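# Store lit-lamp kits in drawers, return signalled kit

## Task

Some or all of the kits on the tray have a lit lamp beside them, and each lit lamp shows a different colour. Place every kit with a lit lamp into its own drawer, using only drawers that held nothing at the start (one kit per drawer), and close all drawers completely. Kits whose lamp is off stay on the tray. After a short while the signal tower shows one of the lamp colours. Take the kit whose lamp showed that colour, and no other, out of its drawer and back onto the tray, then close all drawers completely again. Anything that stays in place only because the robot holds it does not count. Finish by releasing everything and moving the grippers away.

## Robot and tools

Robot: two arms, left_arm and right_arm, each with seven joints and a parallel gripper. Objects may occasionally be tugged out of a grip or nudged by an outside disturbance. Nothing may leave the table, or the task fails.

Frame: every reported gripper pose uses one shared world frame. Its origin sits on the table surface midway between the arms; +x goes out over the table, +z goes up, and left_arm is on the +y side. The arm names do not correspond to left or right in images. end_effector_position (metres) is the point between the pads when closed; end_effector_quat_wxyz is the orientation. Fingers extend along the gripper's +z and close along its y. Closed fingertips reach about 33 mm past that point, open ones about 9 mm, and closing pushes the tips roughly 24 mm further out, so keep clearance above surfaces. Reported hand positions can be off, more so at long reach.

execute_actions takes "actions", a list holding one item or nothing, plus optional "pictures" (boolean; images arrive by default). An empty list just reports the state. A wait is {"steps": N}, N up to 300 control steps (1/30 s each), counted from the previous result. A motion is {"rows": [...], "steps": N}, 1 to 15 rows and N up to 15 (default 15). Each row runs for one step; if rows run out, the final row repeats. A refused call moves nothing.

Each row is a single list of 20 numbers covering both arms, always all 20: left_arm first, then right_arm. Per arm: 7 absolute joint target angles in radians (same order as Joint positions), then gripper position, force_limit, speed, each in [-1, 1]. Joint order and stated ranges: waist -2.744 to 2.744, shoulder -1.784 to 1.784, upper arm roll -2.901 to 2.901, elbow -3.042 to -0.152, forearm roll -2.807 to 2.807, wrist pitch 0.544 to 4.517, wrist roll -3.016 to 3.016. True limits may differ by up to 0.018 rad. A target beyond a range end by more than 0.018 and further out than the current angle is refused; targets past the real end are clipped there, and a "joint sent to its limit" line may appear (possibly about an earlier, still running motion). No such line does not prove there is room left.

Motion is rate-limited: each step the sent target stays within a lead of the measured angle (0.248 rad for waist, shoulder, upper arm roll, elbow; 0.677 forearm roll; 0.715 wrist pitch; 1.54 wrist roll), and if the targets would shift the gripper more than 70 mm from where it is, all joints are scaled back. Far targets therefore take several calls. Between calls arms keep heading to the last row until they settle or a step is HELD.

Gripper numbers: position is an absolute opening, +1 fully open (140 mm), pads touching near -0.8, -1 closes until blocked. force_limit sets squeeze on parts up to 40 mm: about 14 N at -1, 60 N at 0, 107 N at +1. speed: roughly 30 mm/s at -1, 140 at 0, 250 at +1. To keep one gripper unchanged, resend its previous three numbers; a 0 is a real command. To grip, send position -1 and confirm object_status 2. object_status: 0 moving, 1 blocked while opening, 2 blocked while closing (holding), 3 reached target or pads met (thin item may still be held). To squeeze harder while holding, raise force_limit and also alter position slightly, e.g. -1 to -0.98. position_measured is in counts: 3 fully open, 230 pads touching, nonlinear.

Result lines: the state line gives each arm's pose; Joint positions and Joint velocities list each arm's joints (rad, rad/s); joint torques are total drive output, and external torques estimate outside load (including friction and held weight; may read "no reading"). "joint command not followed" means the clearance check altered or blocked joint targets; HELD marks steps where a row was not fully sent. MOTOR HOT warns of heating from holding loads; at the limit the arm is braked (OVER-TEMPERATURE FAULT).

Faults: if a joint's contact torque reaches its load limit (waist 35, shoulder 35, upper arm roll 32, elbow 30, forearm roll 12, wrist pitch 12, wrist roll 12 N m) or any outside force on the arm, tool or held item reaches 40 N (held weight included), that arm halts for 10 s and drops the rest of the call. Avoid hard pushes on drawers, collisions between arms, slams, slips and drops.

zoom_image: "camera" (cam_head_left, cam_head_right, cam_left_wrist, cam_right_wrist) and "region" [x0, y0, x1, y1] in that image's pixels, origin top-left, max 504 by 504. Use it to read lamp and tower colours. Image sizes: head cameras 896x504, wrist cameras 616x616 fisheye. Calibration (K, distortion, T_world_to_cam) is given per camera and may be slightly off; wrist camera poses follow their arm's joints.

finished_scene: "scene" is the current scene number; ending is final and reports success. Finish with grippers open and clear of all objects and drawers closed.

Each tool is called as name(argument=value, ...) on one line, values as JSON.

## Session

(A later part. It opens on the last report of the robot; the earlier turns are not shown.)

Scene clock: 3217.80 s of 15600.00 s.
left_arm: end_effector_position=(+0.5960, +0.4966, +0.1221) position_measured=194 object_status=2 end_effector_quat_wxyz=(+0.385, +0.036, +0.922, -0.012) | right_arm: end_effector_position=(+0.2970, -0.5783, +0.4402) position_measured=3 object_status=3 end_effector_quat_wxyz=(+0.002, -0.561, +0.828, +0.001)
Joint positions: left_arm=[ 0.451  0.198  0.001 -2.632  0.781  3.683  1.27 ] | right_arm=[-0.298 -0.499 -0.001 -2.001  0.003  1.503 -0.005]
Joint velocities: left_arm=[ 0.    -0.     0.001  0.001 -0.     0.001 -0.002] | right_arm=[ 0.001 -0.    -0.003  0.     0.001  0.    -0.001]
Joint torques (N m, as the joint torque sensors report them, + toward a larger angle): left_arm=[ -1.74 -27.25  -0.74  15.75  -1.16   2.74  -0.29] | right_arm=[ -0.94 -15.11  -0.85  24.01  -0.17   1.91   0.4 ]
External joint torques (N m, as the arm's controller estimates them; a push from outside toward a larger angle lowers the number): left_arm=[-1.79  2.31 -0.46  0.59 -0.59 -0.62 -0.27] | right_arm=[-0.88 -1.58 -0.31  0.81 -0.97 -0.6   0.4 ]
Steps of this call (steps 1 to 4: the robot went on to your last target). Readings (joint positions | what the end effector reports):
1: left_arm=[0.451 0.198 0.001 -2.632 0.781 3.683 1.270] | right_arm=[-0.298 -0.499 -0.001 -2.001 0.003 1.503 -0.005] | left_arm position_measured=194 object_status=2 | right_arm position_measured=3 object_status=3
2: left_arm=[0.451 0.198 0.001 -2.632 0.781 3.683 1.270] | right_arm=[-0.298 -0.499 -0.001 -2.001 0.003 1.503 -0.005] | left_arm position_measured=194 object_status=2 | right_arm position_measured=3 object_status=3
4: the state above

Pull open at 1 cm per 3 steps.

execute_actions(actions=[{"rows":[[0.464,0.183,0,-2.66,0.782,3.695,1.28,-1,0.3,0,-0.3,-0.5,0,-2.0,0,1.5,0,1,0,0],[0.464,0.183,0,-2.66,0.782,3.695,1.28,-1,0.3,0,-0.3,-0.5,0,-2.0,0,1.5,0,1,0,0],[0.464,0.183,0,-2.66,0.782,3.695,1.28,-1,0.3,0,-0.3,-0.5,0,-2.0,0,1.5,0,1,0,0],[0.478,0.166,0,-2.689,0.786,3.707,1.29,-1,0.3,0,-0.3,-0.5,0,-2.0,0,1.5,0,1,0,0],[0.478,0.166,0,-2.689,0.786,3.707,1.29,-1,0.3,0,-0.3,-0.5,0,-2.0,0,1.5,0,1,0,0],[0.478,0.166,0,-2.689,0.786,3.707,1.29,-1,0.3,0,-0.3,-0.5,0,-2.0,0,1.5,0,1,0,0],[0.492,0.149,0,-2.718,0.79,3.719,1.30,-1,0.3,0,-0.3,-0.5,0,-2.0,0,1.5,0,1,0,0],[0.492,0.149,0,-2.718,0.79,3.719,1.30,-1,0.3,0,-0.3,-0.5,0,-2.0,0,1.5,0,1,0,0],[0.492,0.149,0,-2.718,0.79,3.719,1.30,-1,0.3,0,-0.3,-0.5,0,-2.0,0,1.5,0,1,0,0],[0.508,0.133,0,-2.746,0.796,3.731,1.312,-1,0.3,0,-0.3,-0.5,0,-2.0,0,1.5,0,1,0,0],[0.508,0.133,0,-2.746,0.796,3.731,1.312,-1,0.3,0,-0.3,-0.5,0,-2.0,0,1.5,0,1,0,0],[0.508,0.133,0,-2.746,0.796,3.731,1.312,-1,0.3,0,-0.3,-0.5,0,-2.0,0,1.5,0,1,0,0],[0.525,0.117,0,-2.774,0.804,3.742,1.322,-1,0.3,0,-0.3,-0.5,0,-2.0,0,1.5,0,1,0,0]],"steps":15}], pictures=false)

execute_actions(actions=[{"rows":[[0.544,0.101,0,-2.801,0.813,3.753,1.332,-1,0.3,0,-0.3,-0.5,0,-2.0,0,1.5,0,1,0,0],[0.544,0.101,0,-2.801,0.813,3.753,1.332,-1,0.3,0,-0.3,-0.5,0,-2.0,0,1.5,0,1,0,0],[0.544,0.101,0,-2.801,0.813,3.753,1.332,-1,0.3,0,-0.3,-0.5,0,-2.0,0,1.5,0,1,0,0],[0.563,0.085,0,-2.828,0.824,3.764,1.341,-1,0.3,0,-0.3,-0.5,0,-2.0,0,1.5,0,1,0,0],[0.563,0.085,0,-2.828,0.824,3.764,1.341,-1,0.3,0,-0.3,-0.5,0,-2.0,0,1.5,0,1,0,0],[0.563,0.085,0,-2.828,0.824,3.764,1.341,-1,0.3,0,-0.3,-0.5,0,-2.0,0,1.5,0,1,0,0],[0.584,0.07,0,-2.854,0.836,3.775,1.35,-1,0.3,0,-0.3,-0.5,0,-2.0,0,1.5,0,1,0,0],[0.584,0.07,0,-2.854,0.836,3.775,1.35,-1,0.3,0,-0.3,-0.5,0,-2.0,0,1.5,0,1,0,0],[0.584,0.07,0,-2.854,0.836,3.775,1.35,-1,0.3,0,-0.3,-0.5,0,-2.0,0,1.5,0,1,0,0],[0.606,0.055,0,-2.879,0.851,3.785,1.357,-1,0.3,0,-0.3,-0.5,0,-2.0,0,1.5,0,1,0,0],[0.606,0.055,0,-2.879,0.851,3.785,1.357,-1,0.3,0,-0.3,-0.5,0,-2.0,0,1.5,0,1,0,0],[0.606,0.055,0,-2.879,0.851,3.785,1.357,-1,0.3,0,-0.3,-0.5,0,-2.0,0,1.5,0,1,0,0],[0.628,0.04,0,-2.903,0.868,3.794,1.362,-1,0.3,0,-0.3,-0.5,0,-2.0,0,1.5,0,1,0,0]],"steps":15}], pictures=false)

execute_actions(actions=[{"rows":[[0.645,0.029,0,-2.92,0.881,3.8,1.365,-1,0.3,0,-0.3,-0.5,0,-2.0,0,1.5,0,1,0,0],[0.645,0.029,0,-2.92,0.881,3.8,1.365,-1,0.3,0,-0.3,-0.5,0,-2.0,0,1.5,0,1,0,0],[0.645,0.029,0,-2.92,0.881,3.8,1.365,-1,0.3,0,-0.3,-0.5,0,-2.0,0,1.5,0,1,0,0],[0.661,0.018,0,-2.937,0.893,3.805,1.365,-1,0.3,0,-0.3,-0.5,0,-2.0,0,1.5,0,1,0,0]],"steps":15}], pictures=false)

execute_actions(actions=[{"rows":[[0.661,0.018,0,-2.937,0.893,3.805,1.365,0,0.3,0,-0.3,-0.5,0,-2.0,0,1.5,0,1,0,0]],"steps":12}], pictures=false)

execute_actions(actions=[{"rows":[[0.661,-0.012,0,-2.97,0.893,3.803,1.365,0,0.3,0,-0.3,-0.5,0,-2.0,0,1.5,0,1,0,0],[0.661,-0.012,0,-2.97,0.893,3.803,1.365,0,0.3,0,-0.3,-0.5,0,-2.0,0,1.5,0,1,0,0],[0.661,-0.012,0,-2.97,0.893,3.803,1.365,0,0.3,0,-0.3,-0.5,0,-2.0,0,1.5,0,1,0,0],[0.661,-0.012,0,-2.97,0.893,3.803,1.365,0,0.3,0,-0.3,-0.5,0,-2.0,0,1.5,0,1,0,0],[0.661,-0.012,0,-2.97,0.893,3.803,1.365,0,0.3,0,-0.3,-0.5,0,-2.0,0,1.5,0,1,0,0],[0.661,-0.065,0,-3.005,0.893,3.803,1.365,0,0.3,0,-0.3,-0.5,0,-2.0,0,1.5,0,1,0,0],[0.661,-0.065,0,-3.005,0.893,3.803,1.365,0,0.3,0,-0.3,-0.5,0,-2.0,0,1.5,0,1,0,0],[0.661,-0.065,0,-3.005,0.893,3.803,1.365,0,0.3,0,-0.3,-0.5,0,-2.0,0,1.5,0,1,0,0],[0.661,-0.065,0,-3.005,0.893,3.803,1.365,0,0.3,0,-0.3,-0.5,0,-2.0,0,1.5,0,1,0,0],[0.661,-0.065,0,-3.005,0.893,3.803,1.365,0,0.3,0,-0.3,-0.5,0,-2.0,0,1.5,0,1,0,0],[0.661,-0.135,0,-3.03,0.893,3.803,1.365,0,0.3,0,-0.3,-0.5,0,-2.0,0,1.5,0,1,0,0]],"steps":15}], pictures=false)

execute_actions(actions=[{"rows":[[0.65,-0.29,0,-3.025,0.78,3.68,1.365,0,0.3,0,-0.3,-0.5,0,-2.0,0,1.5,0,1,0,0],[0.65,-0.29,0,-3.025,0.78,3.68,1.365,0,0.3,0,-0.3,-0.5,0,-2.0,0,1.5,0,1,0,0],[0.65,-0.29,0,-3.025,0.78,3.68,1.365,0,0.3,0,-0.3,-0.5,0,-2.0,0,1.5,0,1,0,0],[0.65,-0.29,0,-3.025,0.78,3.68,1.365,0,0.3,0,-0.3,-0.5,0,-2.0,0,1.5,0,1,0,0],[0.65,-0.29,0,-3.025,0.78,3.68,1.365,0,0.3,0,-0.3,-0.5,0,-2.0,0,1.5,0,1,0,0],[0.65,-0.29,0,-3.025,0.78,3.68,1.365,0,0.3,0,-0.3,-0.5,0,-2.0,0,1.5,0,1,0,0],[0.635,-0.45,0,-3.02,0.65,3.55,1.4,0,0.3,0,-0.3,-0.5,0,-2.0,0,1.5,0,1,0,0]],"steps":13}])

Scene clock: 3264.93 s of 15600.00 s.
left_arm: end_effector_position=(+0.5529, +0.4991, +0.1228) position_measured=195 object_status=2 end_effector_quat_wxyz=(+0.385, +0.028, +0.923, -0.014) | right_arm: end_effector_position=(+0.2970, -0.5783, +0.4402) position_measured=3 object_status=3 end_effector_quat_wxyz=(+0.002, -0.561, +0.828, +0.001)
Joint positions: left_arm=[ 0.513  0.124 -0.001 -2.757  0.797  3.73   1.302] | right_arm=[-0.298 -0.499 -0.001 -2.001  0.003  1.503 -0.005]
Joint velocities: left_arm=[ 0.104 -0.095 -0.001 -0.174  0.045  0.083  0.077] | right_arm=[-0.    -0.001 -0.    -0.001 -0.     0.     0.001]
Joint torques (N m, as the joint torque sensors report them, + toward a larger angle): left_arm=[  0.22 -25.7    1.01  12.89   0.21   3.28  -0.11] | right_arm=[ -0.75 -15.57  -0.92  23.86  -0.19   1.91   0.34]
External joint torques (N m, as the arm's controller estimates them; a push from outside toward a larger angle lowers the number): left_arm=[ 1.44 -0.26  2.38 -2.59  0.57 -0.21 -0.11] | right_arm=[-0.74 -1.95 -0.49  0.63 -1.   -0.6   0.34]
Steps of this call (steps 1 to 15: the robot went on to your last target; steps 16 to 90: nothing new was sent; then 43.63 s passed at rest; steps 91 to 105: all 15 steps of this action). Readings (joint positions | what the end effector reports):
91: left_arm=[0.453 0.195 0.001 -2.637 0.781 3.684 1.270] | right_arm=[-0.298 -0.499 -0.001 -2.001 0.003 1.503 -0.005] | left_arm position_measured=194 object_status=2 | right_arm position_measured=3 object_status=3
92: left_arm=[0.455 0.191 0.001 -2.643 0.781 3.686 1.271] | right_arm=[-0.298 -0.499 -0.001 -2.001 0.003 1.503 -0.005] | left_arm position_measured=195 object_status=2 | right_arm position_measured=3 object_status=3
94: left_arm=[0.461 0.183 0.000 -2.657 0.781 3.691 1.273] | right_arm=[-0.298 -0.499 -0.001 -2.001 0.003 1.503 -0.005] | left_arm position_measured=195 object_status=2 | right_arm position_measured=3 object_status=3
98: left_arm=[0.478 0.160 -0.001 -2.694 0.785 3.704 1.281] | right_arm=[-0.298 -0.499 -0.001 -2.001 0.003 1.503 -0.005] | left_arm position_measured=195 object_status=2 | right_arm position_measured=3 object_status=3
105: the state above

Scene clock: 3265.43 s of 15600.00 s.
left_arm: end_effector_position=(+0.5036, +0.5022, +0.1235) position_measured=195 object_status=2 end_effector_quat_wxyz=(+0.386, +0.028, +0.922, -0.014) | right_arm: end_effector_position=(+0.2970, -0.5783, +0.4402) position_measured=3 object_status=3 end_effector_quat_wxyz=(+0.002, -0.561, +0.828, +0.001)
Joint positions: left_arm=[ 0.613  0.047 -0.004 -2.888  0.856  3.785  1.346] | right_arm=[-0.298 -0.499 -0.001 -2.001  0.003  1.503 -0.005]
Joint velocities: left_arm=[ 0.137 -0.087  0.002 -0.15   0.097  0.072  0.061] | right_arm=[-0.001 -0.    -0.     0.002  0.    -0.    -0.   ]
Joint torques (N m, as the joint torque sensors report them, + toward a larger angle): left_arm=[  2.28 -21.66   2.79  10.97  -0.09   3.04  -0.04] | right_arm=[ -0.58 -15.66  -1.2   23.83  -0.16   1.88   0.36]
External joint torques (N m, as the arm's controller estimates them; a push from outside toward a larger angle lowers the number): left_arm=[ 3.43  0.14  3.97 -3.31  0.21 -0.49 -0.05] | right_arm=[-0.6  -2.11 -0.8   0.61 -0.96 -0.62  0.36]
Steps of this call (steps 1 to 15: all 15 steps of this action). Readings (joint positions | what the end effector reports):
1: left_arm=[0.520 0.118 -0.002 -2.767 0.800 3.734 1.305] | right_arm=[-0.298 -0.499 -0.001 -2.001 0.003 1.503 -0.005] | left_arm position_measured=195 object_status=2 | right_arm position_measured=3 object_status=3
2: left_arm=[0.527 0.112 -0.002 -2.778 0.803 3.738 1.309] | right_arm=[-0.298 -0.499 -0.001 -2.001 0.003 1.503 -0.005] | left_arm position_measured=195 object_status=2 | right_arm position_measured=3 object_status=3
4: left_arm=[0.538 0.102 -0.003 -2.795 0.809 3.745 1.315] | right_arm=[-0.298 -0.499 -0.001 -2.001 0.003 1.503 -0.005] | left_arm position_measured=195 object_status=2 | right_arm position_measured=3 object_status=3
8: left_arm=[0.565 0.080 -0.003 -2.832 0.824 3.761 1.327] | right_arm=[-0.298 -0.499 -0.001 -2.001 0.003 1.503 -0.005] | left_arm position_measured=195 object_status=2 | right_arm position_measured=3 object_status=3
15: the state above

Scene clock: 3265.93 s of 15600.00 s.
left_arm: end_effector_position=(+0.4858, +0.5034, +0.1239) position_measured=195 object_status=2 end_effector_quat_wxyz=(+0.386, +0.030, +0.922, -0.013) | right_arm: end_effector_position=(+0.2970, -0.5783, +0.4402) position_measured=3 object_status=3 end_effector_quat_wxyz=(+0.002, -0.561, +0.828, +0.001)
Joint positions: left_arm=[ 0.657  0.019 -0.004 -2.932  0.89   3.804  1.362] | right_arm=[-0.298 -0.499 -0.001 -2.001  0.003  1.503 -0.005]
Joint velocities: left_arm=[ 0.002 -0.001 -0.001 -0.     0.003  0.002  0.007] | right_arm=[-0.001 -0.001 -0.    -0.001 -0.    -0.001 -0.   ]
Joint torques (N m, as the joint torque sensors report them, + toward a larger angle): left_arm=[  2.07 -21.79   1.89   9.24   0.48   3.71   0.24] | right_arm=[ -1.   -14.93  -0.9   24.12  -0.17   1.9    0.4 ]
External joint torques (N m, as the arm's controller estimates them; a push from outside toward a larger angle lowers the number): left_arm=[ 2.12 -0.7   1.97 -3.45  0.89  0.29  0.26] | right_arm=[-1.02 -1.3  -0.5   0.9  -0.98 -0.59  0.4 ]
Steps of this call (steps 1 to 15: all 15 steps of this action). Readings (joint positions | what the end effector reports):
1: left_arm=[0.620 0.042 -0.004 -2.896 0.861 3.788 1.348] | right_arm=[-0.298 -0.499 -0.001 -2.001 0.003 1.503 -0.005] | left_arm position_measured=195 object_status=2 | right_arm position_measured=3 object_status=3
2: left_arm=[0.627 0.037 -0.004 -2.903 0.866 3.791 1.350] | right_arm=[-0.298 -0.499 -0.001 -2.001 0.003 1.503 -0.005] | left_arm position_measured=195 object_status=2 | right_arm position_measured=3 object_status=3
4: left_arm=[0.638 0.030 -0.004 -2.914 0.875 3.796 1.354] | right_arm=[-0.298 -0.499 -0.001 -2.001 0.003 1.503 -0.005] | left_arm position_measured=195 object_status=2 | right_arm position_measured=3 object_status=3
8: left_arm=[0.653 0.021 -0.004 -2.930 0.886 3.802 1.358] | right_arm=[-0.298 -0.499 -0.001 -2.001 0.003 1.503 -0.005] | left_arm position_measured=195 object_status=2 | right_arm position_measured=3 object_status=3
15: the state above

Scene clock: 3266.33 s of 15600.00 s.
left_arm: end_effector_position=(+0.4841, +0.5031, +0.1226) position_measured=129 object_status=0 end_effector_quat_wxyz=(+0.385, +0.029, +0.922, -0.014) | right_arm: end_effector_position=(+0.2970, -0.5783, +0.4402) position_measured=3 object_status=3 end_effector_quat_wxyz=(+0.002, -0.561, +0.828, +0.001)
Joint positions: left_arm=[ 0.658  0.019 -0.003 -2.935  0.89   3.804  1.362] | right_arm=[-0.298 -0.499 -0.001 -2.001  0.003  1.503 -0.005]
Joint velocities: left_arm=[-0.001  0.001  0.     0.001  0.     0.     0.001] | right_arm=[-0.001  0.     0.     0.001  0.001  0.     0.   ]
Joint torques (N m, as the joint torque sensors report them, + toward a larger angle): left_arm=[  0.31 -21.64   1.78  11.     0.46   3.77   0.1 ] | right_arm=[ -0.66 -15.07  -0.89  23.95  -0.15   1.89   0.4 ]
External joint torques (N m, as the arm's controller estimates them; a push from outside toward a larger angle lowers the number): left_arm=[ 0.28 -0.68  1.8  -1.54  0.88  0.37  0.12] | right_arm=[-0.61 -1.59 -0.4   0.79 -0.95 -0.61  0.4 ]
Steps of this call (steps 1 to 12: all 12 steps of this action). Readings (joint positions | what the end effector reports):
1: left_arm=[0.657 0.019 -0.004 -2.932 0.890 3.804 1.362] | right_arm=[-0.298 -0.499 -0.001 -2.001 0.003 1.503 -0.005] | left_arm position_measured=195 object_status=0 | right_arm position_measured=3 object_status=3
2: left_arm=[0.657 0.019 -0.003 -2.933 0.890 3.804 1.362] | right_arm=[-0.298 -0.499 -0.001 -2.001 0.003 1.503 -0.005] | left_arm position_measured=193 object_status=0 | right_arm position_measured=3 object_status=3
4: left_arm=[0.658 0.019 -0.003 -2.934 0.890 3.804 1.362] | right_arm=[-0.298 -0.499 -0.001 -2.001 0.003 1.503 -0.005] | left_arm position_measured=173 object_status=0 | right_arm position_measured=3 object_status=3
8: left_arm=[0.658 0.019 -0.003 -2.935 0.890 3.804 1.362] | right_arm=[-0.298 -0.499 -0.001 -2.001 0.003 1.503 -0.005] | left_arm position_measured=143 object_status=0 | right_arm position_measured=3 object_status=3
12: the state above

Scene clock: 3266.83 s of 15600.00 s.
left_arm: end_effector_position=(+0.4700, +0.4927, +0.1520) position_measured=129 object_status=3 end_effector_quat_wxyz=(+0.404, +0.036, +0.914, +0.003) | right_arm: end_effector_position=(+0.2970, -0.5783, +0.4402) position_measured=3 object_status=3 end_effector_quat_wxyz=(+0.002, -0.561, +0.828, +0.001)
Joint positions: left_arm=[ 0.659 -0.125 -0.002 -3.024  0.891  3.802  1.362] | right_arm=[-0.298 -0.499 -0.001 -2.001  0.003  1.503 -0.005]
Joint velocities: left_arm=[-0.002 -0.139  0.001 -0.041  0.001  0.     0.001] | right_arm=[-0.    -0.002 -0.     0.001 -0.001 -0.    -0.002]
Joint torques (N m, as the joint torque sensors report them, + toward a larger angle): left_arm=[  0.97 -16.42   2.2   11.93   0.08   3.68   0.19] | right_arm=[ -0.66 -15.25  -0.97  23.85  -0.18   1.84   0.42]
External joint torques (N m, as the arm's controller estimates them; a push from outside toward a larger angle lowers the number): left_arm=[ 0.99 -1.55  1.99 -1.05  0.54  0.6   0.21] | right_arm=[-0.67 -1.51 -0.56  0.56 -0.99 -0.67  0.42]
Steps of this call (steps 1 to 15: all 15 steps of this action). Readings (joint positions | what the end effector reports):
1: left_arm=[0.658 0.013 -0.002 -2.943 0.890 3.803 1.362] | right_arm=[-0.298 -0.499 -0.001 -2.001 0.003 1.503 -0.005] | left_arm position_measured=129 object_status=0 | right_arm position_measured=3 object_status=3
2: left_arm=[0.658 0.005 -0.002 -2.952 0.890 3.803 1.362] | right_arm=[-0.298 -0.499 -0.001 -2.001 0.003 1.503 -0.005] | left_arm position_measured=129 object_status=0 | right_arm position_measured=3 object_status=3
4: left_arm=[0.658 -0.004 -0.002 -2.962 0.891 3.803 1.362] | right_arm=[-0.298 -0.499 -0.001 -2.001 0.003 1.503 -0.005] | left_arm position_measured=129 object_status=3 | right_arm position_measured=3 object_status=3
8: left_arm=[0.659 -0.045 -0.002 -2.992 0.891 3.803 1.362] | right_arm=[-0.298 -0.499 -0.001 -2.001 0.003 1.503 -0.005] | left_arm position_measured=129 object_status=3 | right_arm position_measured=3 object_status=3
15: the state above

Scene clock: 3267.27 s of 15600.00 s.
left_arm: end_effector_position=(+0.4845, +0.5807, +0.2582) position_measured=129 object_status=3 end_effector_quat_wxyz=(+0.446, -0.036, +0.886, +0.124) | right_arm: end_effector_position=(+0.2970, -0.5783, +0.4402) position_measured=3 object_status=3 end_effector_quat_wxyz=(+0.002, -0.561, +0.828, +0.001)
Joint positions: left_arm=[ 0.639 -0.443 -0.002 -3.017  0.674  3.598  1.379] | right_arm=[-0.298 -0.499 -0.001 -2.001  0.003  1.503 -0.005]
Joint velocities: left_arm=[-0.012 -0.093 -0.     0.    -0.186 -0.258  0.05 ] | right_arm=[-0.    -0.    -0.001  0.    -0.    -0.001  0.001]
Joint torques (N m, as the joint torque sensors report them, + toward a larger angle): left_arm=[ -3.06 -11.22   2.05  16.98  -1.02   2.41   0.47] | right_arm=[ -0.7  -15.27  -1.22  23.98  -0.19   1.87   0.37]
External joint torques (N m, as the arm's controller estimates them; a push from outside toward a larger angle lowers the number): left_arm=[-2.9  -1.34  1.76 -1.37 -0.43 -0.64  0.48] | right_arm=[-0.61 -1.73 -0.66  0.77 -0.98 -0.63  0.37]
Steps of this call (steps 1 to 13: all 13 steps of this action). Readings (joint positions | what the end effector reports):
1: left_arm=[0.656 -0.158 -0.002 -3.031 0.869 3.779 1.362] | right_arm=[-0.298 -0.499 -0.001 -2.001 0.003 1.503 -0.005] | left_arm position_measured=129 object_status=3 | right_arm position_measured=3 object_status=3
2: left_arm=[0.654 -0.202 -0.002 -3.031 0.848 3.761 1.362] | right_arm=[-0.298 -0.499 -0.001 -2.001 0.003 1.503 -0.005] | left_arm position_measured=129 object_status=3 | right_arm position_measured=3 object_status=3
4: left_arm=[0.654 -0.258 -0.002 -3.024 0.820 3.738 1.362] | right_arm=[-0.298 -0.499 -0.001 -2.001 0.003 1.503 -0.005] | left_arm position_measured=129 object_status=3 | right_arm position_measured=3 object_status=3
8: left_arm=[0.645 -0.359 -0.002 -3.028 0.743 3.665 1.368] | right_arm=[-0.298 -0.499 -0.001 -2.001 0.003 1.503 -0.005] | left_arm position_measured=129 object_status=3 | right_arm position_measured=3 object_status=3
13: the state above
camera_calibration (this result's frames):
cam_left_wrist: T_world_to_cam=[[-0.0319996, 0.959622, 0.279466, -0.60575], [0.233075, -0.264736, 0.93573, -0.187714], [0.971932, 0.0950794, -0.215192, -0.279912], [0, 0, 0, 1]] pos_world=[0.296423, 0.55821, 0.284702]
cam_right_wrist: T_world_to_cam=[[-0.928209, 0.371745, 0.0152979, 0.481073], [0.347491, 0.851489, 0.392705, 0.207681], [0.13296, 0.369828, -0.919537, 0.755383], [0, 0, 0, 1]] pos_world=[0.273934, -0.635036, 0.605686]

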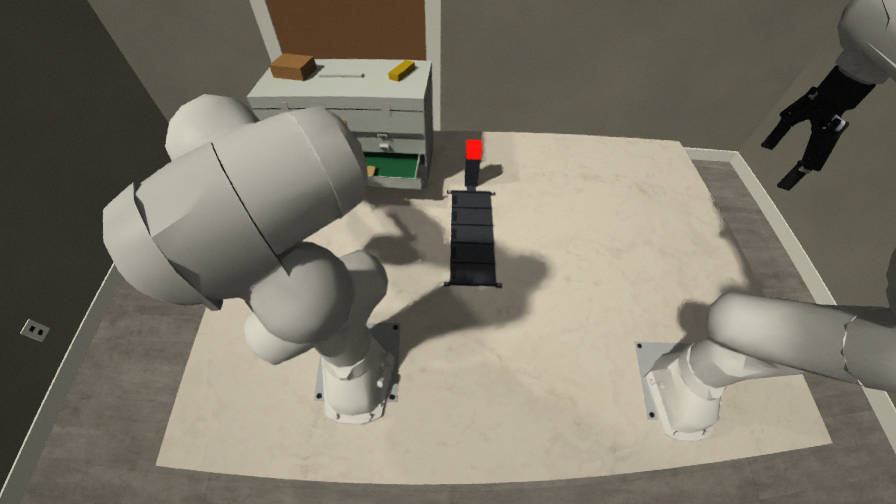

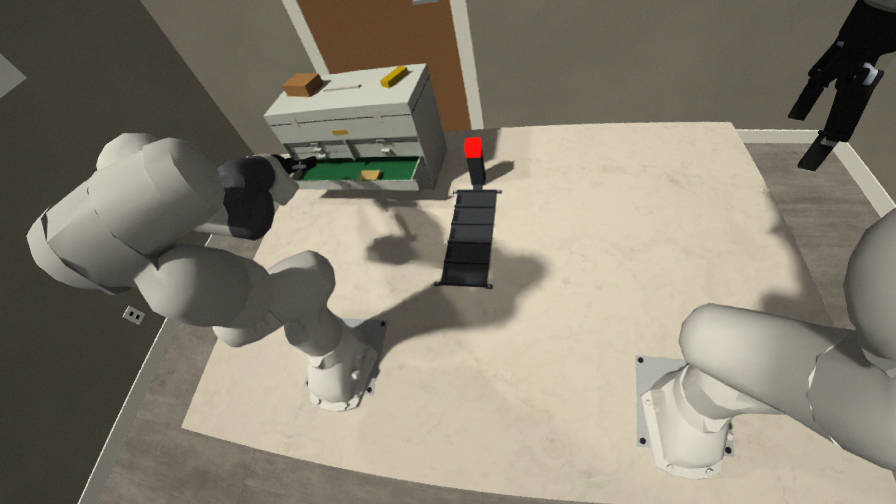

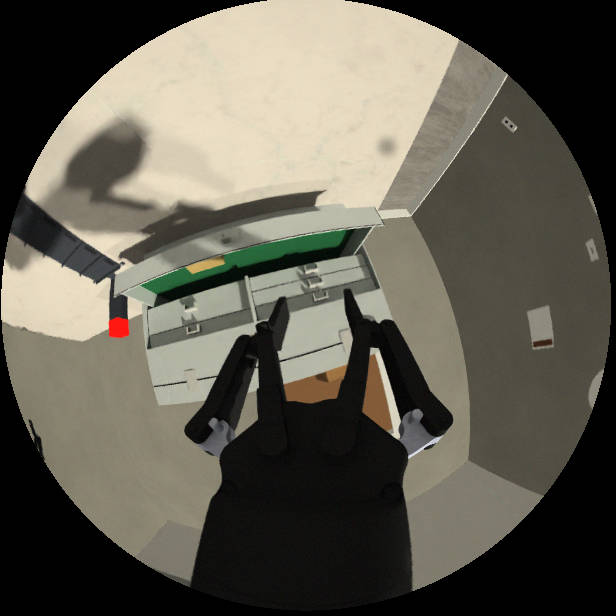

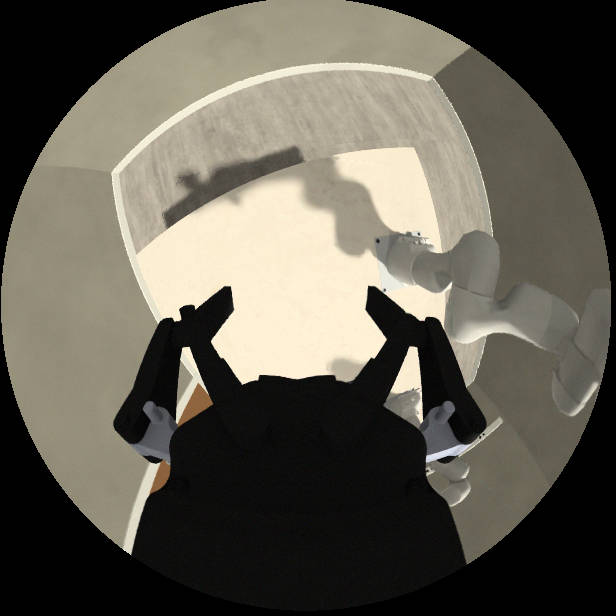

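execute_actions(actions=[{"rows":[[0.47,-0.54,0,-2.98,0.43,3.25,1.5,0.25,0.5,-0.5,-0.3,-0.5,0,-2.0,0,1.5,0,1,0,0],[0.47,-0.54,0,-2.98,0.43,3.25,1.5,0.25,0.5,-0.5,-0.3,-0.5,0,-2.0,0,1.5,0,1,0,0],[0.47,-0.54,0,-2.98,0.43,3.25,1.5,0.25,0.5,-0.5,-0.3,-0.5,0,-2.0,0,1.5,0,1,0,0],[0.47,-0.54,0,-2.98,0.43,3.25,1.5,0.25,0.5,-0.5,-0.3,-0.5,0,-2.0,0,1.5,0,1,0,0],[0.47,-0.54,0,-2.98,0.43,3.25,1.5,0.25,0.5,-0.5,-0.3,-0.5,0,-2.0,0,1.5,0,1,0,0],[0.3,-0.62,0,-2.94,0.2,2.97,1.6,0.25,0.5,-0.5,-0.3,-0.5,0,-2.0,0,1.5,0,1,0,0],[0.3,-0.62,0,-2.94,0.2,2.97,1.6,0.25,0.5,-0.5,-0.3,-0.5,0,-2.0,0,1.5,0,1,0,0],[0.3,-0.62,0,-2.94,0.2,2.97,1.6,0.25,0.5,-0.5,-0.3,-0.5,0,-2.0,0,1.5,0,1,0,0],[0.3,-0.62,0,-2.94,0.2,2.97,1.6,0.25,0.5,-0.5,-0.3,-0.5,0,-2.0,0,1.5,0,1,0,0],[0.3,-0.62,0,-2.94,0.2,2.97,1.6,0.25,0.5,-0.5,-0.3,-0.5,0,-2.0,0,1.5,0,1,0,0],[0.12,-0.7,0,-2.9,0,2.7,1.715,0.25,0.5,-0.5,-0.3,-0.5,0,-2.0,0,1.5,0,1,0,0]],"steps":15}], pictures=false)

execute_actions(actions=[{"rows":[[0.09,-0.65,0,-2.78,0,2.45,1.715,0.25,0.5,-0.5,-0.3,-0.5,0,-2.0,0,1.5,0,1,0,0],[0.09,-0.65,0,-2.78,0,2.45,1.715,0.25,0.5,-0.5,-0.3,-0.5,0,-2.0,0,1.5,0,1,0,0],[0.09,-0.65,0,-2.78,0,2.45,1.715,0.25,0.5,-0.5,-0.3,-0.5,0,-2.0,0,1.5,0,1,0,0],[0.09,-0.65,0,-2.78,0,2.45,1.715,0.25,0.5,-0.5,-0.3,-0.5,0,-2.0,0,1.5,0,1,0,0],[0.09,-0.65,0,-2.78,0,2.45,1.715,0.25,0.5,-0.5,-0.3,-0.5,0,-2.0,0,1.5,0,1,0,0],[0.09,-0.65,0,-2.78,0,2.45,1.715,0.25,0.5,-0.5,-0.3,-0.5,0,-2.0,0,1.5,0,1,0,0],[0.09,-0.65,0,-2.78,0,2.45,1.715,0.25,0.5,-0.5,-0.3,-0.5,0,-2.0,0,1.5,0,1,0,0],[0.0595,-0.55,0,-2.6,0,2.18,1.715,0.25,0.5,-0.5,-0.3,-0.5,0,-2.0,0,1.5,0,1,0,0]],"steps":15}], pictures=false)

execute_actions(actions=[{"rows":[[0.057,-0.38,0,-2.38,0,2.0,1.715,0.25,0.5,-0.5,-0.3,-0.5,0,-2.0,0,1.5,0,1,0,0],[0.057,-0.38,0,-2.38,0,2.0,1.715,0.25,0.5,-0.5,-0.3,-0.5,0,-2.0,0,1.5,0,1,0,0],[0.057,-0.38,0,-2.38,0,2.0,1.715,0.25,0.5,-0.5,-0.3,-0.5,0,-2.0,0,1.5,0,1,0,0],[0.057,-0.38,0,-2.38,0,2.0,1.715,0.25,0.5,-0.5,-0.3,-0.5,0,-2.0,0,1.5,0,1,0,0],[0.057,-0.38,0,-2.38,0,2.0,1.715,0.25,0.5,-0.5,-0.3,-0.5,0,-2.0,0,1.5,0,1,0,0],[0.057,-0.38,0,-2.38,0,2.0,1.715,0.25,0.5,-0.5,-0.3,-0.5,0,-2.0,0,1.5,0,1,0,0],[0.057,-0.38,0,-2.38,0,2.0,1.715,0.25,0.5,-0.5,-0.3,-0.5,0,-2.0,0,1.5,0,1,0,0],[0.057,-0.38,0,-2.38,0,2.0,1.715,0.25,0.5,-0.5,-0.3,-0.5,0,-2.0,0,1.5,0,1,0,0],[0.057,-0.21,0,-2.23,0,2.015,1.715,0.25,0.5,-0.5,-0.3,-0.5,0,-2.0,0,1.5,0,1,0,0]],"steps":15}], pictures=false)

execute_actions(actions=[{"rows":[[0.057,-0.0434,0,-2.0685,0,2.025,1.715,0.25,0.5,-0.5,-0.3,-0.5,0,-2.0,0,1.5,0,1,0,0],[0.057,-0.0434,0,-2.0685,0,2.025,1.715,0.25,0.5,-0.5,-0.3,-0.5,0,-2.0,0,1.5,0,1,0,0],[0.057,-0.0434,0,-2.0685,0,2.025,1.715,0.25,0.5,-0.5,-0.3,-0.5,0,-2.0,0,1.5,0,1,0,0],[0.057,-0.0434,0,-2.0685,0,2.025,1.715,0.25,0.5,-0.5,-0.3,-0.5,0,-2.0,0,1.5,0,1,0,0],[0.057,-0.0434,0,-2.0685,0,2.025,1.715,0.25,0.5,-0.5,-0.3,-0.5,0,-2.0,0,1.5,0,1,0,0],[0.057,-0.0434,0,-2.0685,0,2.025,1.715,0.25,0.5,-0.5,-0.3,-0.5,0,-2.0,0,1.5,0,1,0,0],[0.057,-0.0434,0,-2.0685,0,2.025,1.715,0.25,0.5,-0.5,-0.3,-0.5,0,-2.0,0,1.5,0,1,0,0],[0.057,-0.0434,0,-2.0685,0,2.06,1.715,0.25,0.5,-0.5,-0.3,-0.5,0,-2.0,0,1.5,0,1,0,0],[0.057,-0.019,0,-2.119,0,2.12,1.715,0.25,0.5,-0.5,-0.3,-0.5,0,-2.0,0,1.5,0,1,0,0]],"steps":15}], pictures=false)

execute_actions(actions=[{"rows":[[0.057,0.014,0,-2.161,0,2.181,1.715,0.25,0.5,-0.5,-0.3,-0.5,0,-2.0,0,1.5,0,1,0,0]],"steps":15}], pictures=false)

execute_actions(actions=[{"steps":12}])

zoom_image(camera="cam_left_wrist", region=[180, 200, 430, 400])

Scene clock: 3317.80 s of 15600.00 s.
left_arm: end_effector_position=(+0.4871, +0.4723, +0.2651) position_measured=98 object_status=3 end_effector_quat_wxyz=(+0.320, -0.040, +0.945, +0.053) | right_arm: end_effector_position=(+0.2970, -0.5783, +0.4402) position_measured=3 object_status=3 end_effector_quat_wxyz=(+0.002, -0.561, +0.828, +0.001)
Joint positions: left_arm=[ 0.156 -0.685 -0.001 -2.906  0.085  2.88   1.58 ] | right_arm=[-0.298 -0.499 -0.001 -2.001  0.003  1.503 -0.005]
Joint velocities: left_arm=[-0.496 -0.243 -0.021  0.134 -0.683 -1.038  0.423] | right_arm=[-0.    -0.001 -0.001 -0.     0.    -0.     0.001]
Joint torques (N m, as the joint torque sensors report them, + toward a larger angle): left_arm=[ 1.82 -4.43  1.44 20.17 -0.67  1.93  0.64] | right_arm=[ -1.22 -15.18  -0.94  23.96  -0.15   1.84   0.38]
External joint torques (N m, as the arm's controller estimates them; a push from outside toward a larger angle lowers the number): left_arm=[-2.26 -0.97 -1.22 -0.07 -0.9  -0.89  0.65] | right_arm=[-1.23 -1.67 -0.53  0.81 -0.95 -0.66  0.38]
Steps of this call (steps 1 to 30: the robot went on to your last target; steps 31 to 190: nothing new was sent; then 43.70 s passed at rest; steps 191 to 205: all 15 steps of this action). Readings (joint positions | what the end effector reports):
191: left_arm=[0.596 -0.465 0.004 -3.015 0.603 3.501 1.403] | right_arm=[-0.298 -0.499 -0.001 -2.001 0.003 1.503 -0.005] | left_arm position_measured=129 object_status=0 | right_arm position_measured=3 object_status=3
192: left_arm=[0.554 -0.489 0.003 -3.005 0.562 3.456 1.412] | right_arm=[-0.298 -0.499 -0.001 -2.001 0.003 1.503 -0.005] | left_arm position_measured=125 object_status=0 | right_arm position_measured=3 object_status=3
194: left_arm=[0.505 -0.521 -0.001 -2.987 0.508 3.392 1.428] | right_arm=[-0.298 -0.499 -0.001 -2.001 0.003 1.503 -0.005] | left_arm position_measured=115 object_status=0 | right_arm position_measured=3 object_status=3
198: left_arm=[0.362 -0.590 0.001 -2.954 0.330 3.193 1.479] | right_arm=[-0.298 -0.499 -0.001 -2.001 0.003 1.503 -0.005] | left_arm position_measured=98 object_status=0 | right_arm position_measured=3 object_status=3
205: the state above

Scene clock: 3318.30 s of 15600.00 s.
left_arm: end_effector_position=(+0.4439, +0.4253, +0.2482) position_measured=98 object_status=3 end_effector_quat_wxyz=(+0.106, +0.018, +0.994, +0.012) | right_arm: end_effector_position=(+0.2970, -0.5783, +0.4402) position_measured=3 object_status=3 end_effector_quat_wxyz=(+0.002, -0.561, +0.828, +0.001)
Joint positions: left_arm=[ 0.063 -0.556  0.001 -2.606  0.004  2.263  1.683] | right_arm=[-0.298 -0.499 -0.001 -2.001  0.003  1.503 -0.005]
Joint velocities: left_arm=[-0.011  0.054 -0.     0.068 -0.011 -0.479  0.082] | right_arm=[-0.001 -0.001  0.001  0.     0.002 -0.    -0.001]
Joint torques (N m, as the joint torque sensors report them, + toward a larger angle): left_arm=[ -3.21 -12.31   0.19  24.28   0.22   2.3    0.54] | right_arm=[ -0.37 -15.34  -0.84  23.91  -0.14   1.92   0.4 ]
External joint torques (N m, as the arm's controller estimates them; a push from outside toward a larger angle lowers the number): left_arm=[-3.36  0.72  0.51  0.33 -0.51 -0.62  0.54] | right_arm=[-0.41 -1.75 -0.47  0.69 -0.95 -0.59  0.4 ]
Steps of this call (steps 1 to 15: all 15 steps of this action). Readings (joint positions | what the end effector reports):
1: left_arm=[0.138 -0.679 -0.000 -2.878 0.065 2.807 1.593] | right_arm=[-0.298 -0.499 -0.001 -2.001 0.003 1.503 -0.005] | left_arm position_measured=98 object_status=3 | right_arm position_measured=3 object_status=3
2: left_arm=[0.122 -0.669 -0.000 -2.844 0.050 2.744 1.605] | right_arm=[-0.298 -0.499 -0.001 -2.001 0.003 1.503 -0.005] | left_arm position_measured=98 object_status=3 | right_arm position_measured=3 object_status=3
4: left_arm=[0.104 -0.660 -0.000 -2.804 0.031 2.651 1.625] | right_arm=[-0.298 -0.499 -0.001 -2.001 0.003 1.503 -0.005] | left_arm position_measured=98 object_status=3 | right_arm position_measured=3 object_status=3
8: left_arm=[0.088 -0.630 0.002 -2.745 0.011 2.495 1.655] | right_arm=[-0.298 -0.499 -0.001 -2.001 0.003 1.503 -0.005] | left_arm position_measured=98 object_status=3 | right_arm position_measured=3 object_status=3
15: the state above

Scene clock: 3318.80 s of 15600.00 s.
left_arm: end_effector_position=(+0.4915, +0.4272, +0.2465) position_measured=98 object_status=3 end_effector_quat_wxyz=(+0.002, +0.029, +1.000, +0.001) | right_arm: end_effector_position=(+0.2970, -0.5783, +0.4402) position_measured=3 object_status=3 end_effector_quat_wxyz=(+0.002, -0.561, +0.828, +0.001)
Joint positions: left_arm=[ 0.06  -0.216  0.001 -2.242  0.002  2.029  1.703] | right_arm=[-0.298 -0.499 -0.001 -2.001  0.003  1.503 -0.005]
Joint velocities: left_arm=[-0.001  0.127  0.     0.101  0.001 -0.066  0.016] | right_arm=[ 0.     0.     0.001  0.001  0.    -0.001 -0.   ]
Joint torques (N m, as the joint torque sensors report them, + toward a larger angle): left_arm=[ -1.6  -27.02   0.09  25.57   0.37   2.15   0.39] | right_arm=[ -0.72 -15.82  -1.19  24.26  -0.19   1.9    0.36]
External joint torques (N m, as the arm's controller estimates them; a push from outside toward a larger angle lowers the number): left_arm=[-1.61  1.27  0.29  0.07 -0.38 -0.42  0.38] | right_arm=[-0.79 -2.26 -0.88  1.09 -1.01 -0.59  0.36]
Steps of this call (steps 1 to 15: all 15 steps of this action). Readings (joint positions | what the end effector reports):
1: left_arm=[0.063 -0.517 0.001 -2.555 0.003 2.213 1.686] | right_arm=[-0.298 -0.499 -0.001 -2.001 0.003 1.503 -0.005] | left_arm position_measured=98 object_status=3 | right_arm position_measured=3 object_status=3
2: left_arm=[0.062 -0.468 0.001 -2.493 0.003 2.177 1.688] | right_arm=[-0.298 -0.499 -0.001 -2.001 0.003 1.503 -0.005] | left_arm position_measured=98 object_status=3 | right_arm position_measured=3 object_status=3
4: left_arm=[0.060 -0.415 0.001 -2.426 0.003 2.123 1.692] | right_arm=[-0.298 -0.499 -0.001 -2.001 0.003 1.503 -0.005] | left_arm position_measured=98 object_status=3 | right_arm position_measured=3 object_status=3
8: left_arm=[0.060 -0.387 0.001 -2.389 0.003 2.059 1.698] | right_arm=[-0.298 -0.499 -0.001 -2.001 0.003 1.503 -0.005] | left_arm position_measured=98 object_status=3 | right_arm position_measured=3 object_status=3
15: the state above

Scene clock: 3319.30 s of 15600.00 s.
left_arm: end_effector_position=(+0.5444, +0.4310, +0.2090) position_measured=98 object_status=3 end_effector_quat_wxyz=(-0.003, +0.031, +1.000, +0.000) | right_arm: end_effector_position=(+0.2970, -0.5783, +0.4402) position_measured=3 object_status=3 end_effector_quat_wxyz=(+0.002, -0.561, +0.828, +0.001)
Joint positions: left_arm=[ 0.059 -0.019  0.001 -2.118  0.002  2.094  1.707] | right_arm=[-0.298 -0.499 -0.001 -2.001  0.003  1.503 -0.005]
Joint velocities: left_arm=[-0.     0.03  -0.001 -0.037  0.002  0.121  0.004] | right_arm=[-0.001 -0.001  0.    -0.002  0.    -0.     0.   ]
Joint torques (N m, as the joint torque sensors report them, + toward a larger angle): left_arm=[ -1.73 -32.53  -0.53  23.91   0.54   3.49   0.41] | right_arm=[ -0.74 -15.19  -0.91  23.93  -0.14   1.91   0.39]
External joint torques (N m, as the arm's controller estimates them; a push from outside toward a larger angle lowers the number): left_arm=[-1.72  1.25 -0.51 -1.75 -0.2   0.82  0.41] | right_arm=[-0.71 -1.67 -0.45  0.82 -0.93 -0.58  0.39]
Steps of this call (steps 1 to 15: all 15 steps of this action). Readings (joint positions | what the end effector reports):
1: left_arm=[0.060 -0.180 0.001 -2.197 0.002 2.021 1.704] | right_arm=[-0.298 -0.499 -0.001 -2.001 0.003 1.503 -0.005] | left_arm position_measured=98 object_status=3 | right_arm position_measured=3 object_status=3
2: left_arm=[0.059 -0.135 0.001 -2.149 0.002 2.024 1.704] | right_arm=[-0.298 -0.499 -0.001 -2.001 0.003 1.503 -0.005] | left_arm position_measured=98 object_status=3 | right_arm position_measured=3 object_status=3
4: left_arm=[0.059 -0.080 0.001 -2.102 0.002 2.026 1.705] | right_arm=[-0.298 -0.499 -0.001 -2.001 0.003 1.503 -0.005] | left_arm position_measured=98 object_status=3 | right_arm position_measured=3 object_status=3
8: left_arm=[0.059 -0.046 0.001 -2.079 0.002 2.030 1.706] | right_arm=[-0.298 -0.499 -0.001 -2.001 0.003 1.503 -0.005] | left_arm position_measured=98 object_status=3 | right_arm position_measured=3 object_status=3
15: the state above

Scene clock: 3319.80 s of 15600.00 s.
left_arm: end_effector_position=(+0.5452, +0.4310, +0.1782) position_measured=98 object_status=3 end_effector_quat_wxyz=(-0.002, +0.032, +0.999, +0.001) | right_arm: end_effector_position=(+0.2970, -0.5783, +0.4402) position_measured=3 object_status=3 end_effector_quat_wxyz=(+0.002, -0.561, +0.828, +0.001)
Joint positions: left_arm=[ 0.059  0.015  0.001 -2.161  0.002  2.172  1.708] | right_arm=[-0.298 -0.499 -0.001 -2.001  0.003  1.503 -0.005]
Joint velocities: left_arm=[-0.     0.001  0.001 -0.    -0.     0.028  0.   ] | right_arm=[-0.     0.001 -0.    -0.001 -0.    -0.     0.   ]
Joint torques (N m, as the joint torque sensors report them, + toward a larger angle): left_arm=[ -2.32 -31.83  -0.28  22.85   0.43   3.2    0.42] | right_arm=[ -1.15 -15.13  -0.92  24.48  -0.22   1.86   0.33]
External joint torques (N m, as the arm's controller estimates them; a push from outside toward a larger angle lowers the number): left_arm=[-2.29 -0.38 -0.27 -0.29 -0.25  0.8   0.42] | right_arm=[-1.17 -1.64 -0.54  1.31 -1.02 -0.64  0.33]
Steps of this call (steps 1 to 15: all 15 steps of this action). Readings (joint positions | what the end effector reports):
1: left_arm=[0.059 -0.016 0.001 -2.125 0.002 2.109 1.707] | right_arm=[-0.298 -0.499 -0.001 -2.001 0.003 1.503 -0.005] | left_arm position_measured=98 object_status=3 | right_arm position_measured=3 object_status=3
2: left_arm=[0.059 -0.010 0.001 -2.134 0.002 2.122 1.707] | right_arm=[-0.298 -0.499 -0.001 -2.001 0.003 1.503 -0.005] | left_arm position_measured=98 object_status=3 | right_arm position_measured=3 object_status=3
4: left_arm=[0.059 0.005 0.001 -2.150 0.002 2.140 1.708] | right_arm=[-0.298 -0.499 -0.001 -2.001 0.003 1.503 -0.005] | left_arm position_measured=98 object_status=3 | right_arm position_measured=3 object_status=3
8: left_arm=[0.059 0.015 0.001 -2.161 0.002 2.159 1.708] | right_arm=[-0.298 -0.499 -0.001 -2.001 0.003 1.503 -0.005] | left_arm position_measured=98 object_status=3 | right_arm position_measured=3 object_status=3
15: the state above

Scene clock: 3320.20 s of 15600.00 s.
left_arm: end_effector_position=(+0.5465, +0.4311, +0.1786) position_measured=98 object_status=3 end_effector_quat_wxyz=(+0.000, +0.032, +0.999, +0.001) | right_arm: end_effector_position=(+0.2970, -0.5783, +0.4402) position_measured=3 object_status=3 end_effector_quat_wxyz=(+0.002, -0.561, +0.828, +0.001)
Joint positions: left_arm=[ 0.059  0.015  0.001 -2.161  0.002  2.176  1.708] | right_arm=[-0.298 -0.499 -0.001 -2.001  0.003  1.503 -0.005]
Joint velocities: left_arm=[-0.001 -0.     0.001 -0.    -0.001  0.002  0.001] | right_arm=[ 0.    -0.    -0.     0.002 -0.001 -0.     0.   ]
Joint torques (N m, as the joint torque sensors report them, + toward a larger angle): left_arm=[ -2.45 -32.32   0.13  22.95   0.46   3.24   0.43] | right_arm=[ -1.26 -15.25  -0.63  24.11  -0.15   1.82   0.46]
External joint torques (N m, as the arm's controller estimates them; a push from outside toward a larger angle lowers the number): left_arm=[-2.43 -0.8   0.14 -0.23 -0.23  0.82  0.43] | right_arm=[-1.27 -1.65 -0.22  0.85 -0.96 -0.69  0.46]
Steps of this call (steps 1 to 12: the robot went on to your last target). Readings (joint positions | what the end effector reports):
1: left_arm=[0.059 0.015 0.001 -2.161 0.002 2.173 1.708] | right_arm=[-0.298 -0.499 -0.001 -2.001 0.003 1.503 -0.005] | left_arm position_measured=98 object_status=3 | right_arm position_measured=3 object_status=3
2: left_arm=[0.059 0.015 0.001 -2.161 0.002 2.174 1.708] | right_arm=[-0.298 -0.499 -0.001 -2.001 0.003 1.503 -0.005] | left_arm position_measured=98 object_status=3 | right_arm position_measured=3 object_status=3
4: left_arm=[0.059 0.015 0.001 -2.161 0.002 2.175 1.708] | right_arm=[-0.298 -0.499 -0.001 -2.001 0.003 1.503 -0.005] | left_arm position_measured=98 object_status=3 | right_arm position_measured=3 object_status=3
8: left_arm=[0.059 0.015 0.001 -2.161 0.002 2.176 1.708] | right_arm=[-0.298 -0.499 -0.001 -2.001 0.003 1.503 -0.005] | left_arm position_measured=98 object_status=3 | right_arm position_measured=3 object_status=3
12: the state above
camera_calibration (this result's frames):
cam_left_wrist: T_world_to_cam=[[0.22149, 0.973643, -0.0544143, -0.52282], [0.890074, -0.179053, 0.419177, -0.470943], [0.398386, -0.141276, -0.906273, 0.19562], [0, 0, 0, 1]] pos_world=[0.457041, 0.452353, 0.346244]
cam_right_wrist: T_world_to_cam=[[-0.928209, 0.371745, 0.0152972, 0.481073], [0.347491, 0.851489, 0.392704, 0.207681], [0.13296, 0.369827, -0.919538, 0.755383], [0, 0, 0, 1]] pos_world=[0.273933, -0.635036, 0.605687]

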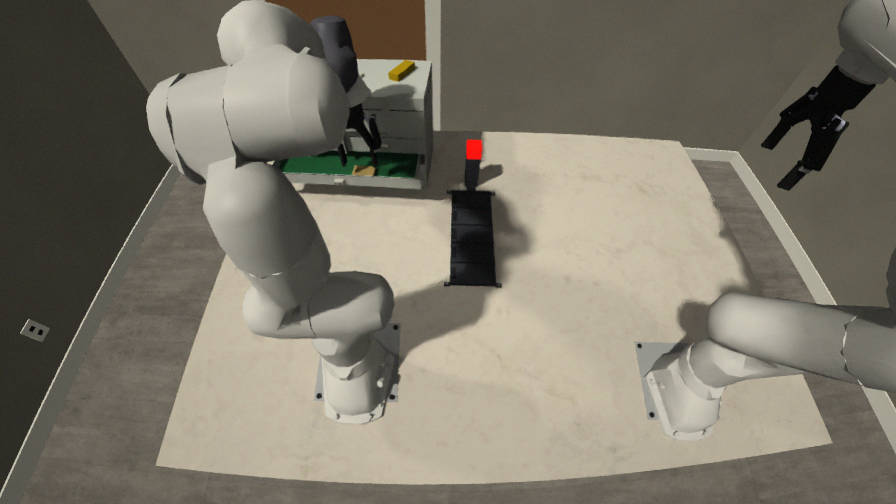

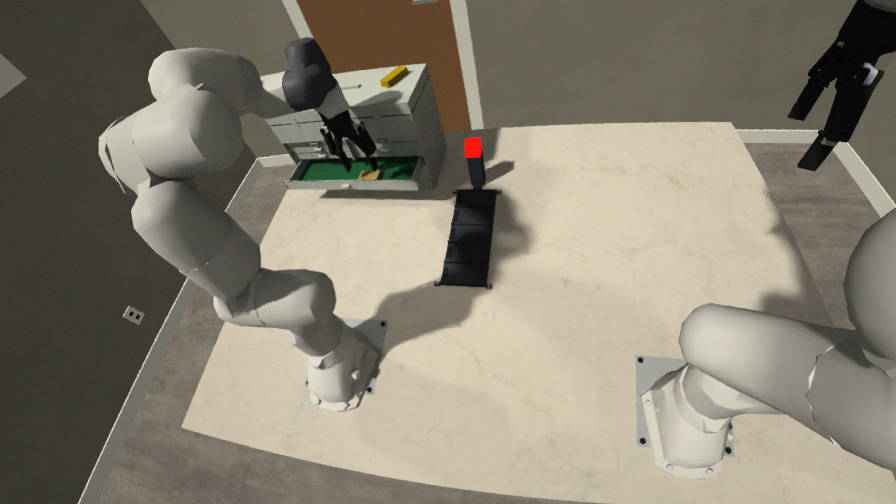

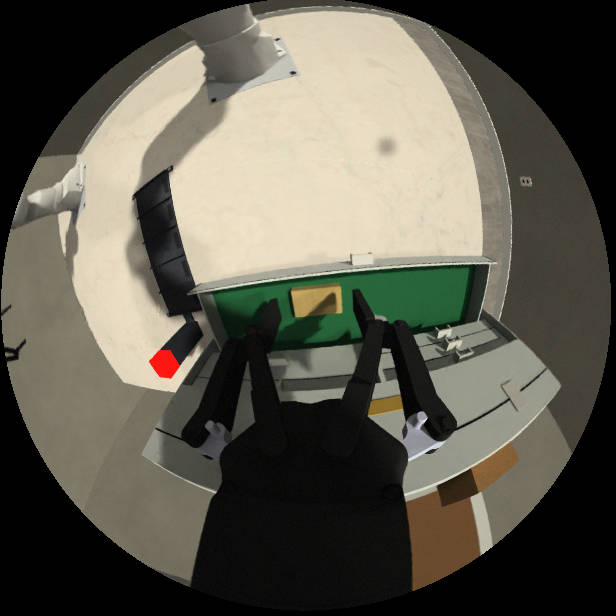

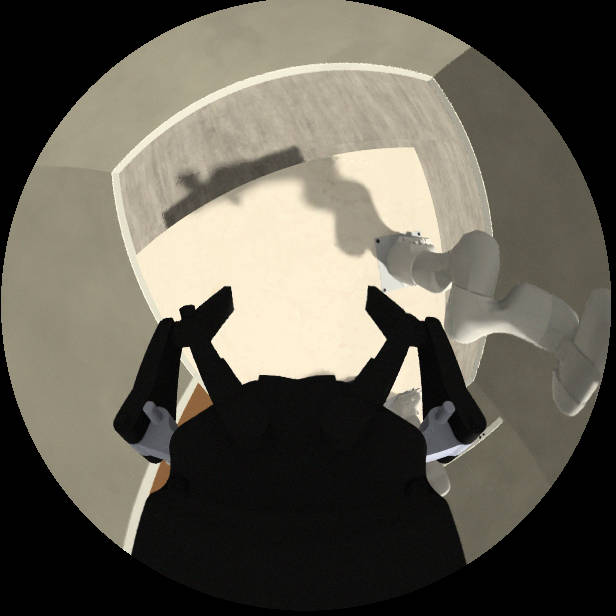

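Region (180, 200, 430, 400) of cam_left_wrist's 616x616 image, scaled by 2.016, with more detail than that image has; it fills the top 403 rows of this view, and the rest is white.

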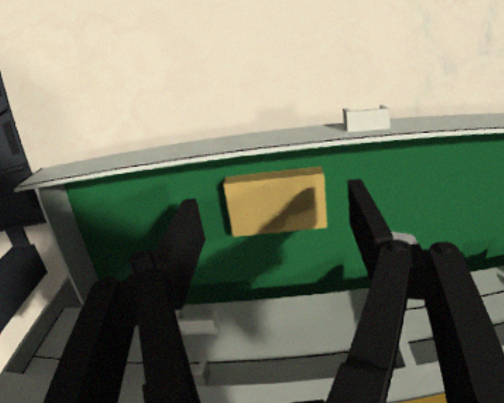

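execute_actions(actions=[{"rows":[[0.071,0.014,0,-2.161,0,2.19,1.725,0.25,0.5,-0.5,-0.3,-0.5,0,-2.0,0,1.5,0,1,0,0],[0.071,0.014,0,-2.161,0,2.19,1.725,0.25,0.5,-0.5,-0.3,-0.5,0,-2.0,0,1.5,0,1,0,0],[0.071,0.014,0,-2.161,0,2.2,1.725,0.25,0.5,-0.5,-0.3,-0.5,0,-2.0,0,1.5,0,1,0,0],[0.071,0.038,0,-2.186,0,2.24,1.725,0.25,0.5,-0.5,-0.3,-0.5,0,-2.0,0,1.5,0,1,0,0],[0.071,0.038,0,-2.186,0,2.24,1.725,0.25,0.5,-0.5,-0.3,-0.5,0,-2.0,0,1.5,0,1,0,0],[0.071,0.038,0,-2.186,0,2.24,1.725,0.25,0.5,-0.5,-0.3,-0.5,0,-2.0,0,1.5,0,1,0,0],[0.071,0.038,0,-2.186,0,2.24,1.725,0.25,0.5,-0.5,-0.3,-0.5,0,-2.0,0,1.5,0,1,0,0],[0.071,0.038,0,-2.186,0,2.25,1.725,0.25,0.5,-0.5,-0.3,-0.5,0,-2.0,0,1.5,0,1,0,0],[0.071,0.054,0,-2.197,0,2.27,1.725,0.25,0.5,-0.5,-0.3,-0.5,0,-2.0,0,1.5,0,1,0,0],[0.071,0.054,0,-2.197,0,2.27,1.725,0.25,0.5,-0.5,-0.3,-0.5,0,-2.0,0,1.5,0,1,0,0],[0.071,0.054,0,-2.197,0,2.27,1.725,0.25,0.5,-0.5,-0.3,-0.5,0,-2.0,0,1.5,0,1,0,0],[0.071,0.054,0,-2.197,0,2.28,1.725,0.25,0.5,-0.5,-0.3,-0.5,0,-2.0,0,1.5,0,1,0,0],[0.071,0.068,0,-2.206,0,2.281,1.725,0.25,0.5,-0.5,-0.3,-0.5,0,-2.0,0,1.5,0,1,0,0]],"steps":15}], pictures=false)

execute_actions(actions=[{"steps":15}], pictures=false)

Scene clock: 3345.93 s of 15600.00 s.
left_arm: end_effector_position=(+0.5454, +0.4353, +0.1435) position_measured=98 object_status=3 end_effector_quat_wxyz=(-0.001, +0.032, +0.999, +0.001) | right_arm: end_effector_position=(+0.2970, -0.5783, +0.4402) position_measured=3 object_status=3 end_effector_quat_wxyz=(+0.002, -0.561, +0.828, +0.001)
Joint positions: left_arm=[ 0.068  0.061  0.    -2.201  0.002  2.26   1.716] | right_arm=[-0.298 -0.499 -0.001 -2.001  0.003  1.503 -0.005]
Joint velocities: left_arm=[-0.     0.099 -0.    -0.068  0.     0.097  0.005] | right_arm=[-0.    -0.001 -0.001 -0.    -0.001 -0.001 -0.001]
Joint torques (N m, as the joint torque sensors report them, + toward a larger angle): left_arm=[  1.26 -32.05   0.91  21.26   0.4    3.38   0.39] | right_arm=[ -0.65 -15.    -0.62  24.32  -0.19   1.89   0.42]
External joint torques (N m, as the arm's controller estimates them; a push from outside toward a larger angle lowers the number): left_arm=[ 1.27  2.38  0.86 -2.48 -0.25  0.8   0.39] | right_arm=[-0.67 -1.39 -0.22  1.11 -0.99 -0.61  0.42]
Steps of this call (steps 1 to 15: the robot went on to your last target; steps 16 to 90: nothing new was sent; then 22.23 s passed at rest; steps 91 to 105: all 15 steps of this action). Readings (joint positions | what the end effector reports):
91: left_arm=[0.061 0.015 0.000 -2.161 0.002 2.178 1.709] | right_arm=[-0.298 -0.499 -0.001 -2.001 0.003 1.503 -0.005] | left_arm position_measured=98 object_status=3 | right_arm position_measured=3 object_status=3
92: left_arm=[0.063 0.015 0.000 -2.161 0.002 2.180 1.710] | right_arm=[-0.298 -0.499 -0.001 -2.001 0.003 1.503 -0.005] | left_arm position_measured=98 object_status=3 | right_arm position_measured=3 object_status=3
94: left_arm=[0.066 0.017 0.000 -2.164 0.002 2.192 1.712] | right_arm=[-0.298 -0.499 -0.001 -2.001 0.003 1.503 -0.005] | left_arm position_measured=98 object_status=3 | right_arm position_measured=3 object_status=3
98: left_arm=[0.068 0.034 0.000 -2.182 0.002 2.217 1.714] | right_arm=[-0.298 -0.499 -0.001 -2.001 0.003 1.503 -0.005] | left_arm position_measured=98 object_status=3 | right_arm position_measured=3 object_status=3
105: the state above

Scene clock: 3346.43 s of 15600.00 s.
left_arm: end_effector_position=(+0.5472, +0.4355, +0.1398) position_measured=98 object_status=3 end_effector_quat_wxyz=(+0.002, +0.033, +0.999, +0.001) | right_arm: end_effector_position=(+0.2970, -0.5783, +0.4402) position_measured=3 object_status=3 end_effector_quat_wxyz=(+0.002, -0.561, +0.828, +0.001)
Joint positions: left_arm=[ 0.068  0.067  0.    -2.205  0.002  2.276  1.718] | right_arm=[-0.298 -0.499 -0.001 -2.001  0.003  1.503 -0.005]
Joint velocities: left_arm=[ 0.    -0.002 -0.001  0.    -0.001  0.005  0.002] | right_arm=[ 0.001  0.001 -0.001  0.    -0.001  0.     0.001]
Joint torques (N m, as the joint torque sensors report them, + toward a larger angle): left_arm=[  0.67 -31.43   0.47  20.96   0.39   3.31   0.45] | right_arm=[ -0.98 -15.34  -0.75  23.73  -0.21   1.86   0.34]
External joint torques (N m, as the arm's controller estimates them; a push from outside toward a larger angle lowers the number): left_arm=[ 0.72  1.02  0.46 -1.4  -0.24  0.89  0.45] | right_arm=[-0.98 -1.85 -0.33  0.54 -1.01 -0.64  0.34]
Steps of this call (steps 1 to 15: the robot went on to your last target). Readings (joint positions | what the end effector reports):
1: left_arm=[0.068 0.064 0.000 -2.203 0.002 2.262 1.717] | right_arm=[-0.298 -0.499 -0.001 -2.001 0.003 1.503 -0.005] | left_arm position_measured=98 object_status=3 | right_arm position_measured=3 object_status=3
2: left_arm=[0.068 0.066 0.000 -2.204 0.002 2.265 1.717] | right_arm=[-0.298 -0.499 -0.001 -2.001 0.003 1.503 -0.005] | left_arm position_measured=98 object_status=3 | right_arm position_measured=3 object_status=3
4: left_arm=[0.068 0.067 0.000 -2.205 0.002 2.268 1.717] | right_arm=[-0.298 -0.499 -0.001 -2.001 0.003 1.503 -0.005] | left_arm position_measured=98 object_status=3 | right_arm position_measured=3 object_status=3
8: left_arm=[0.068 0.067 0.000 -2.205 0.002 2.273 1.717] | right_arm=[-0.298 -0.499 -0.001 -2.001 0.003 1.503 -0.005] | left_arm position_measured=98 object_status=3 | right_arm position_measured=3 object_status=3
15: the state above


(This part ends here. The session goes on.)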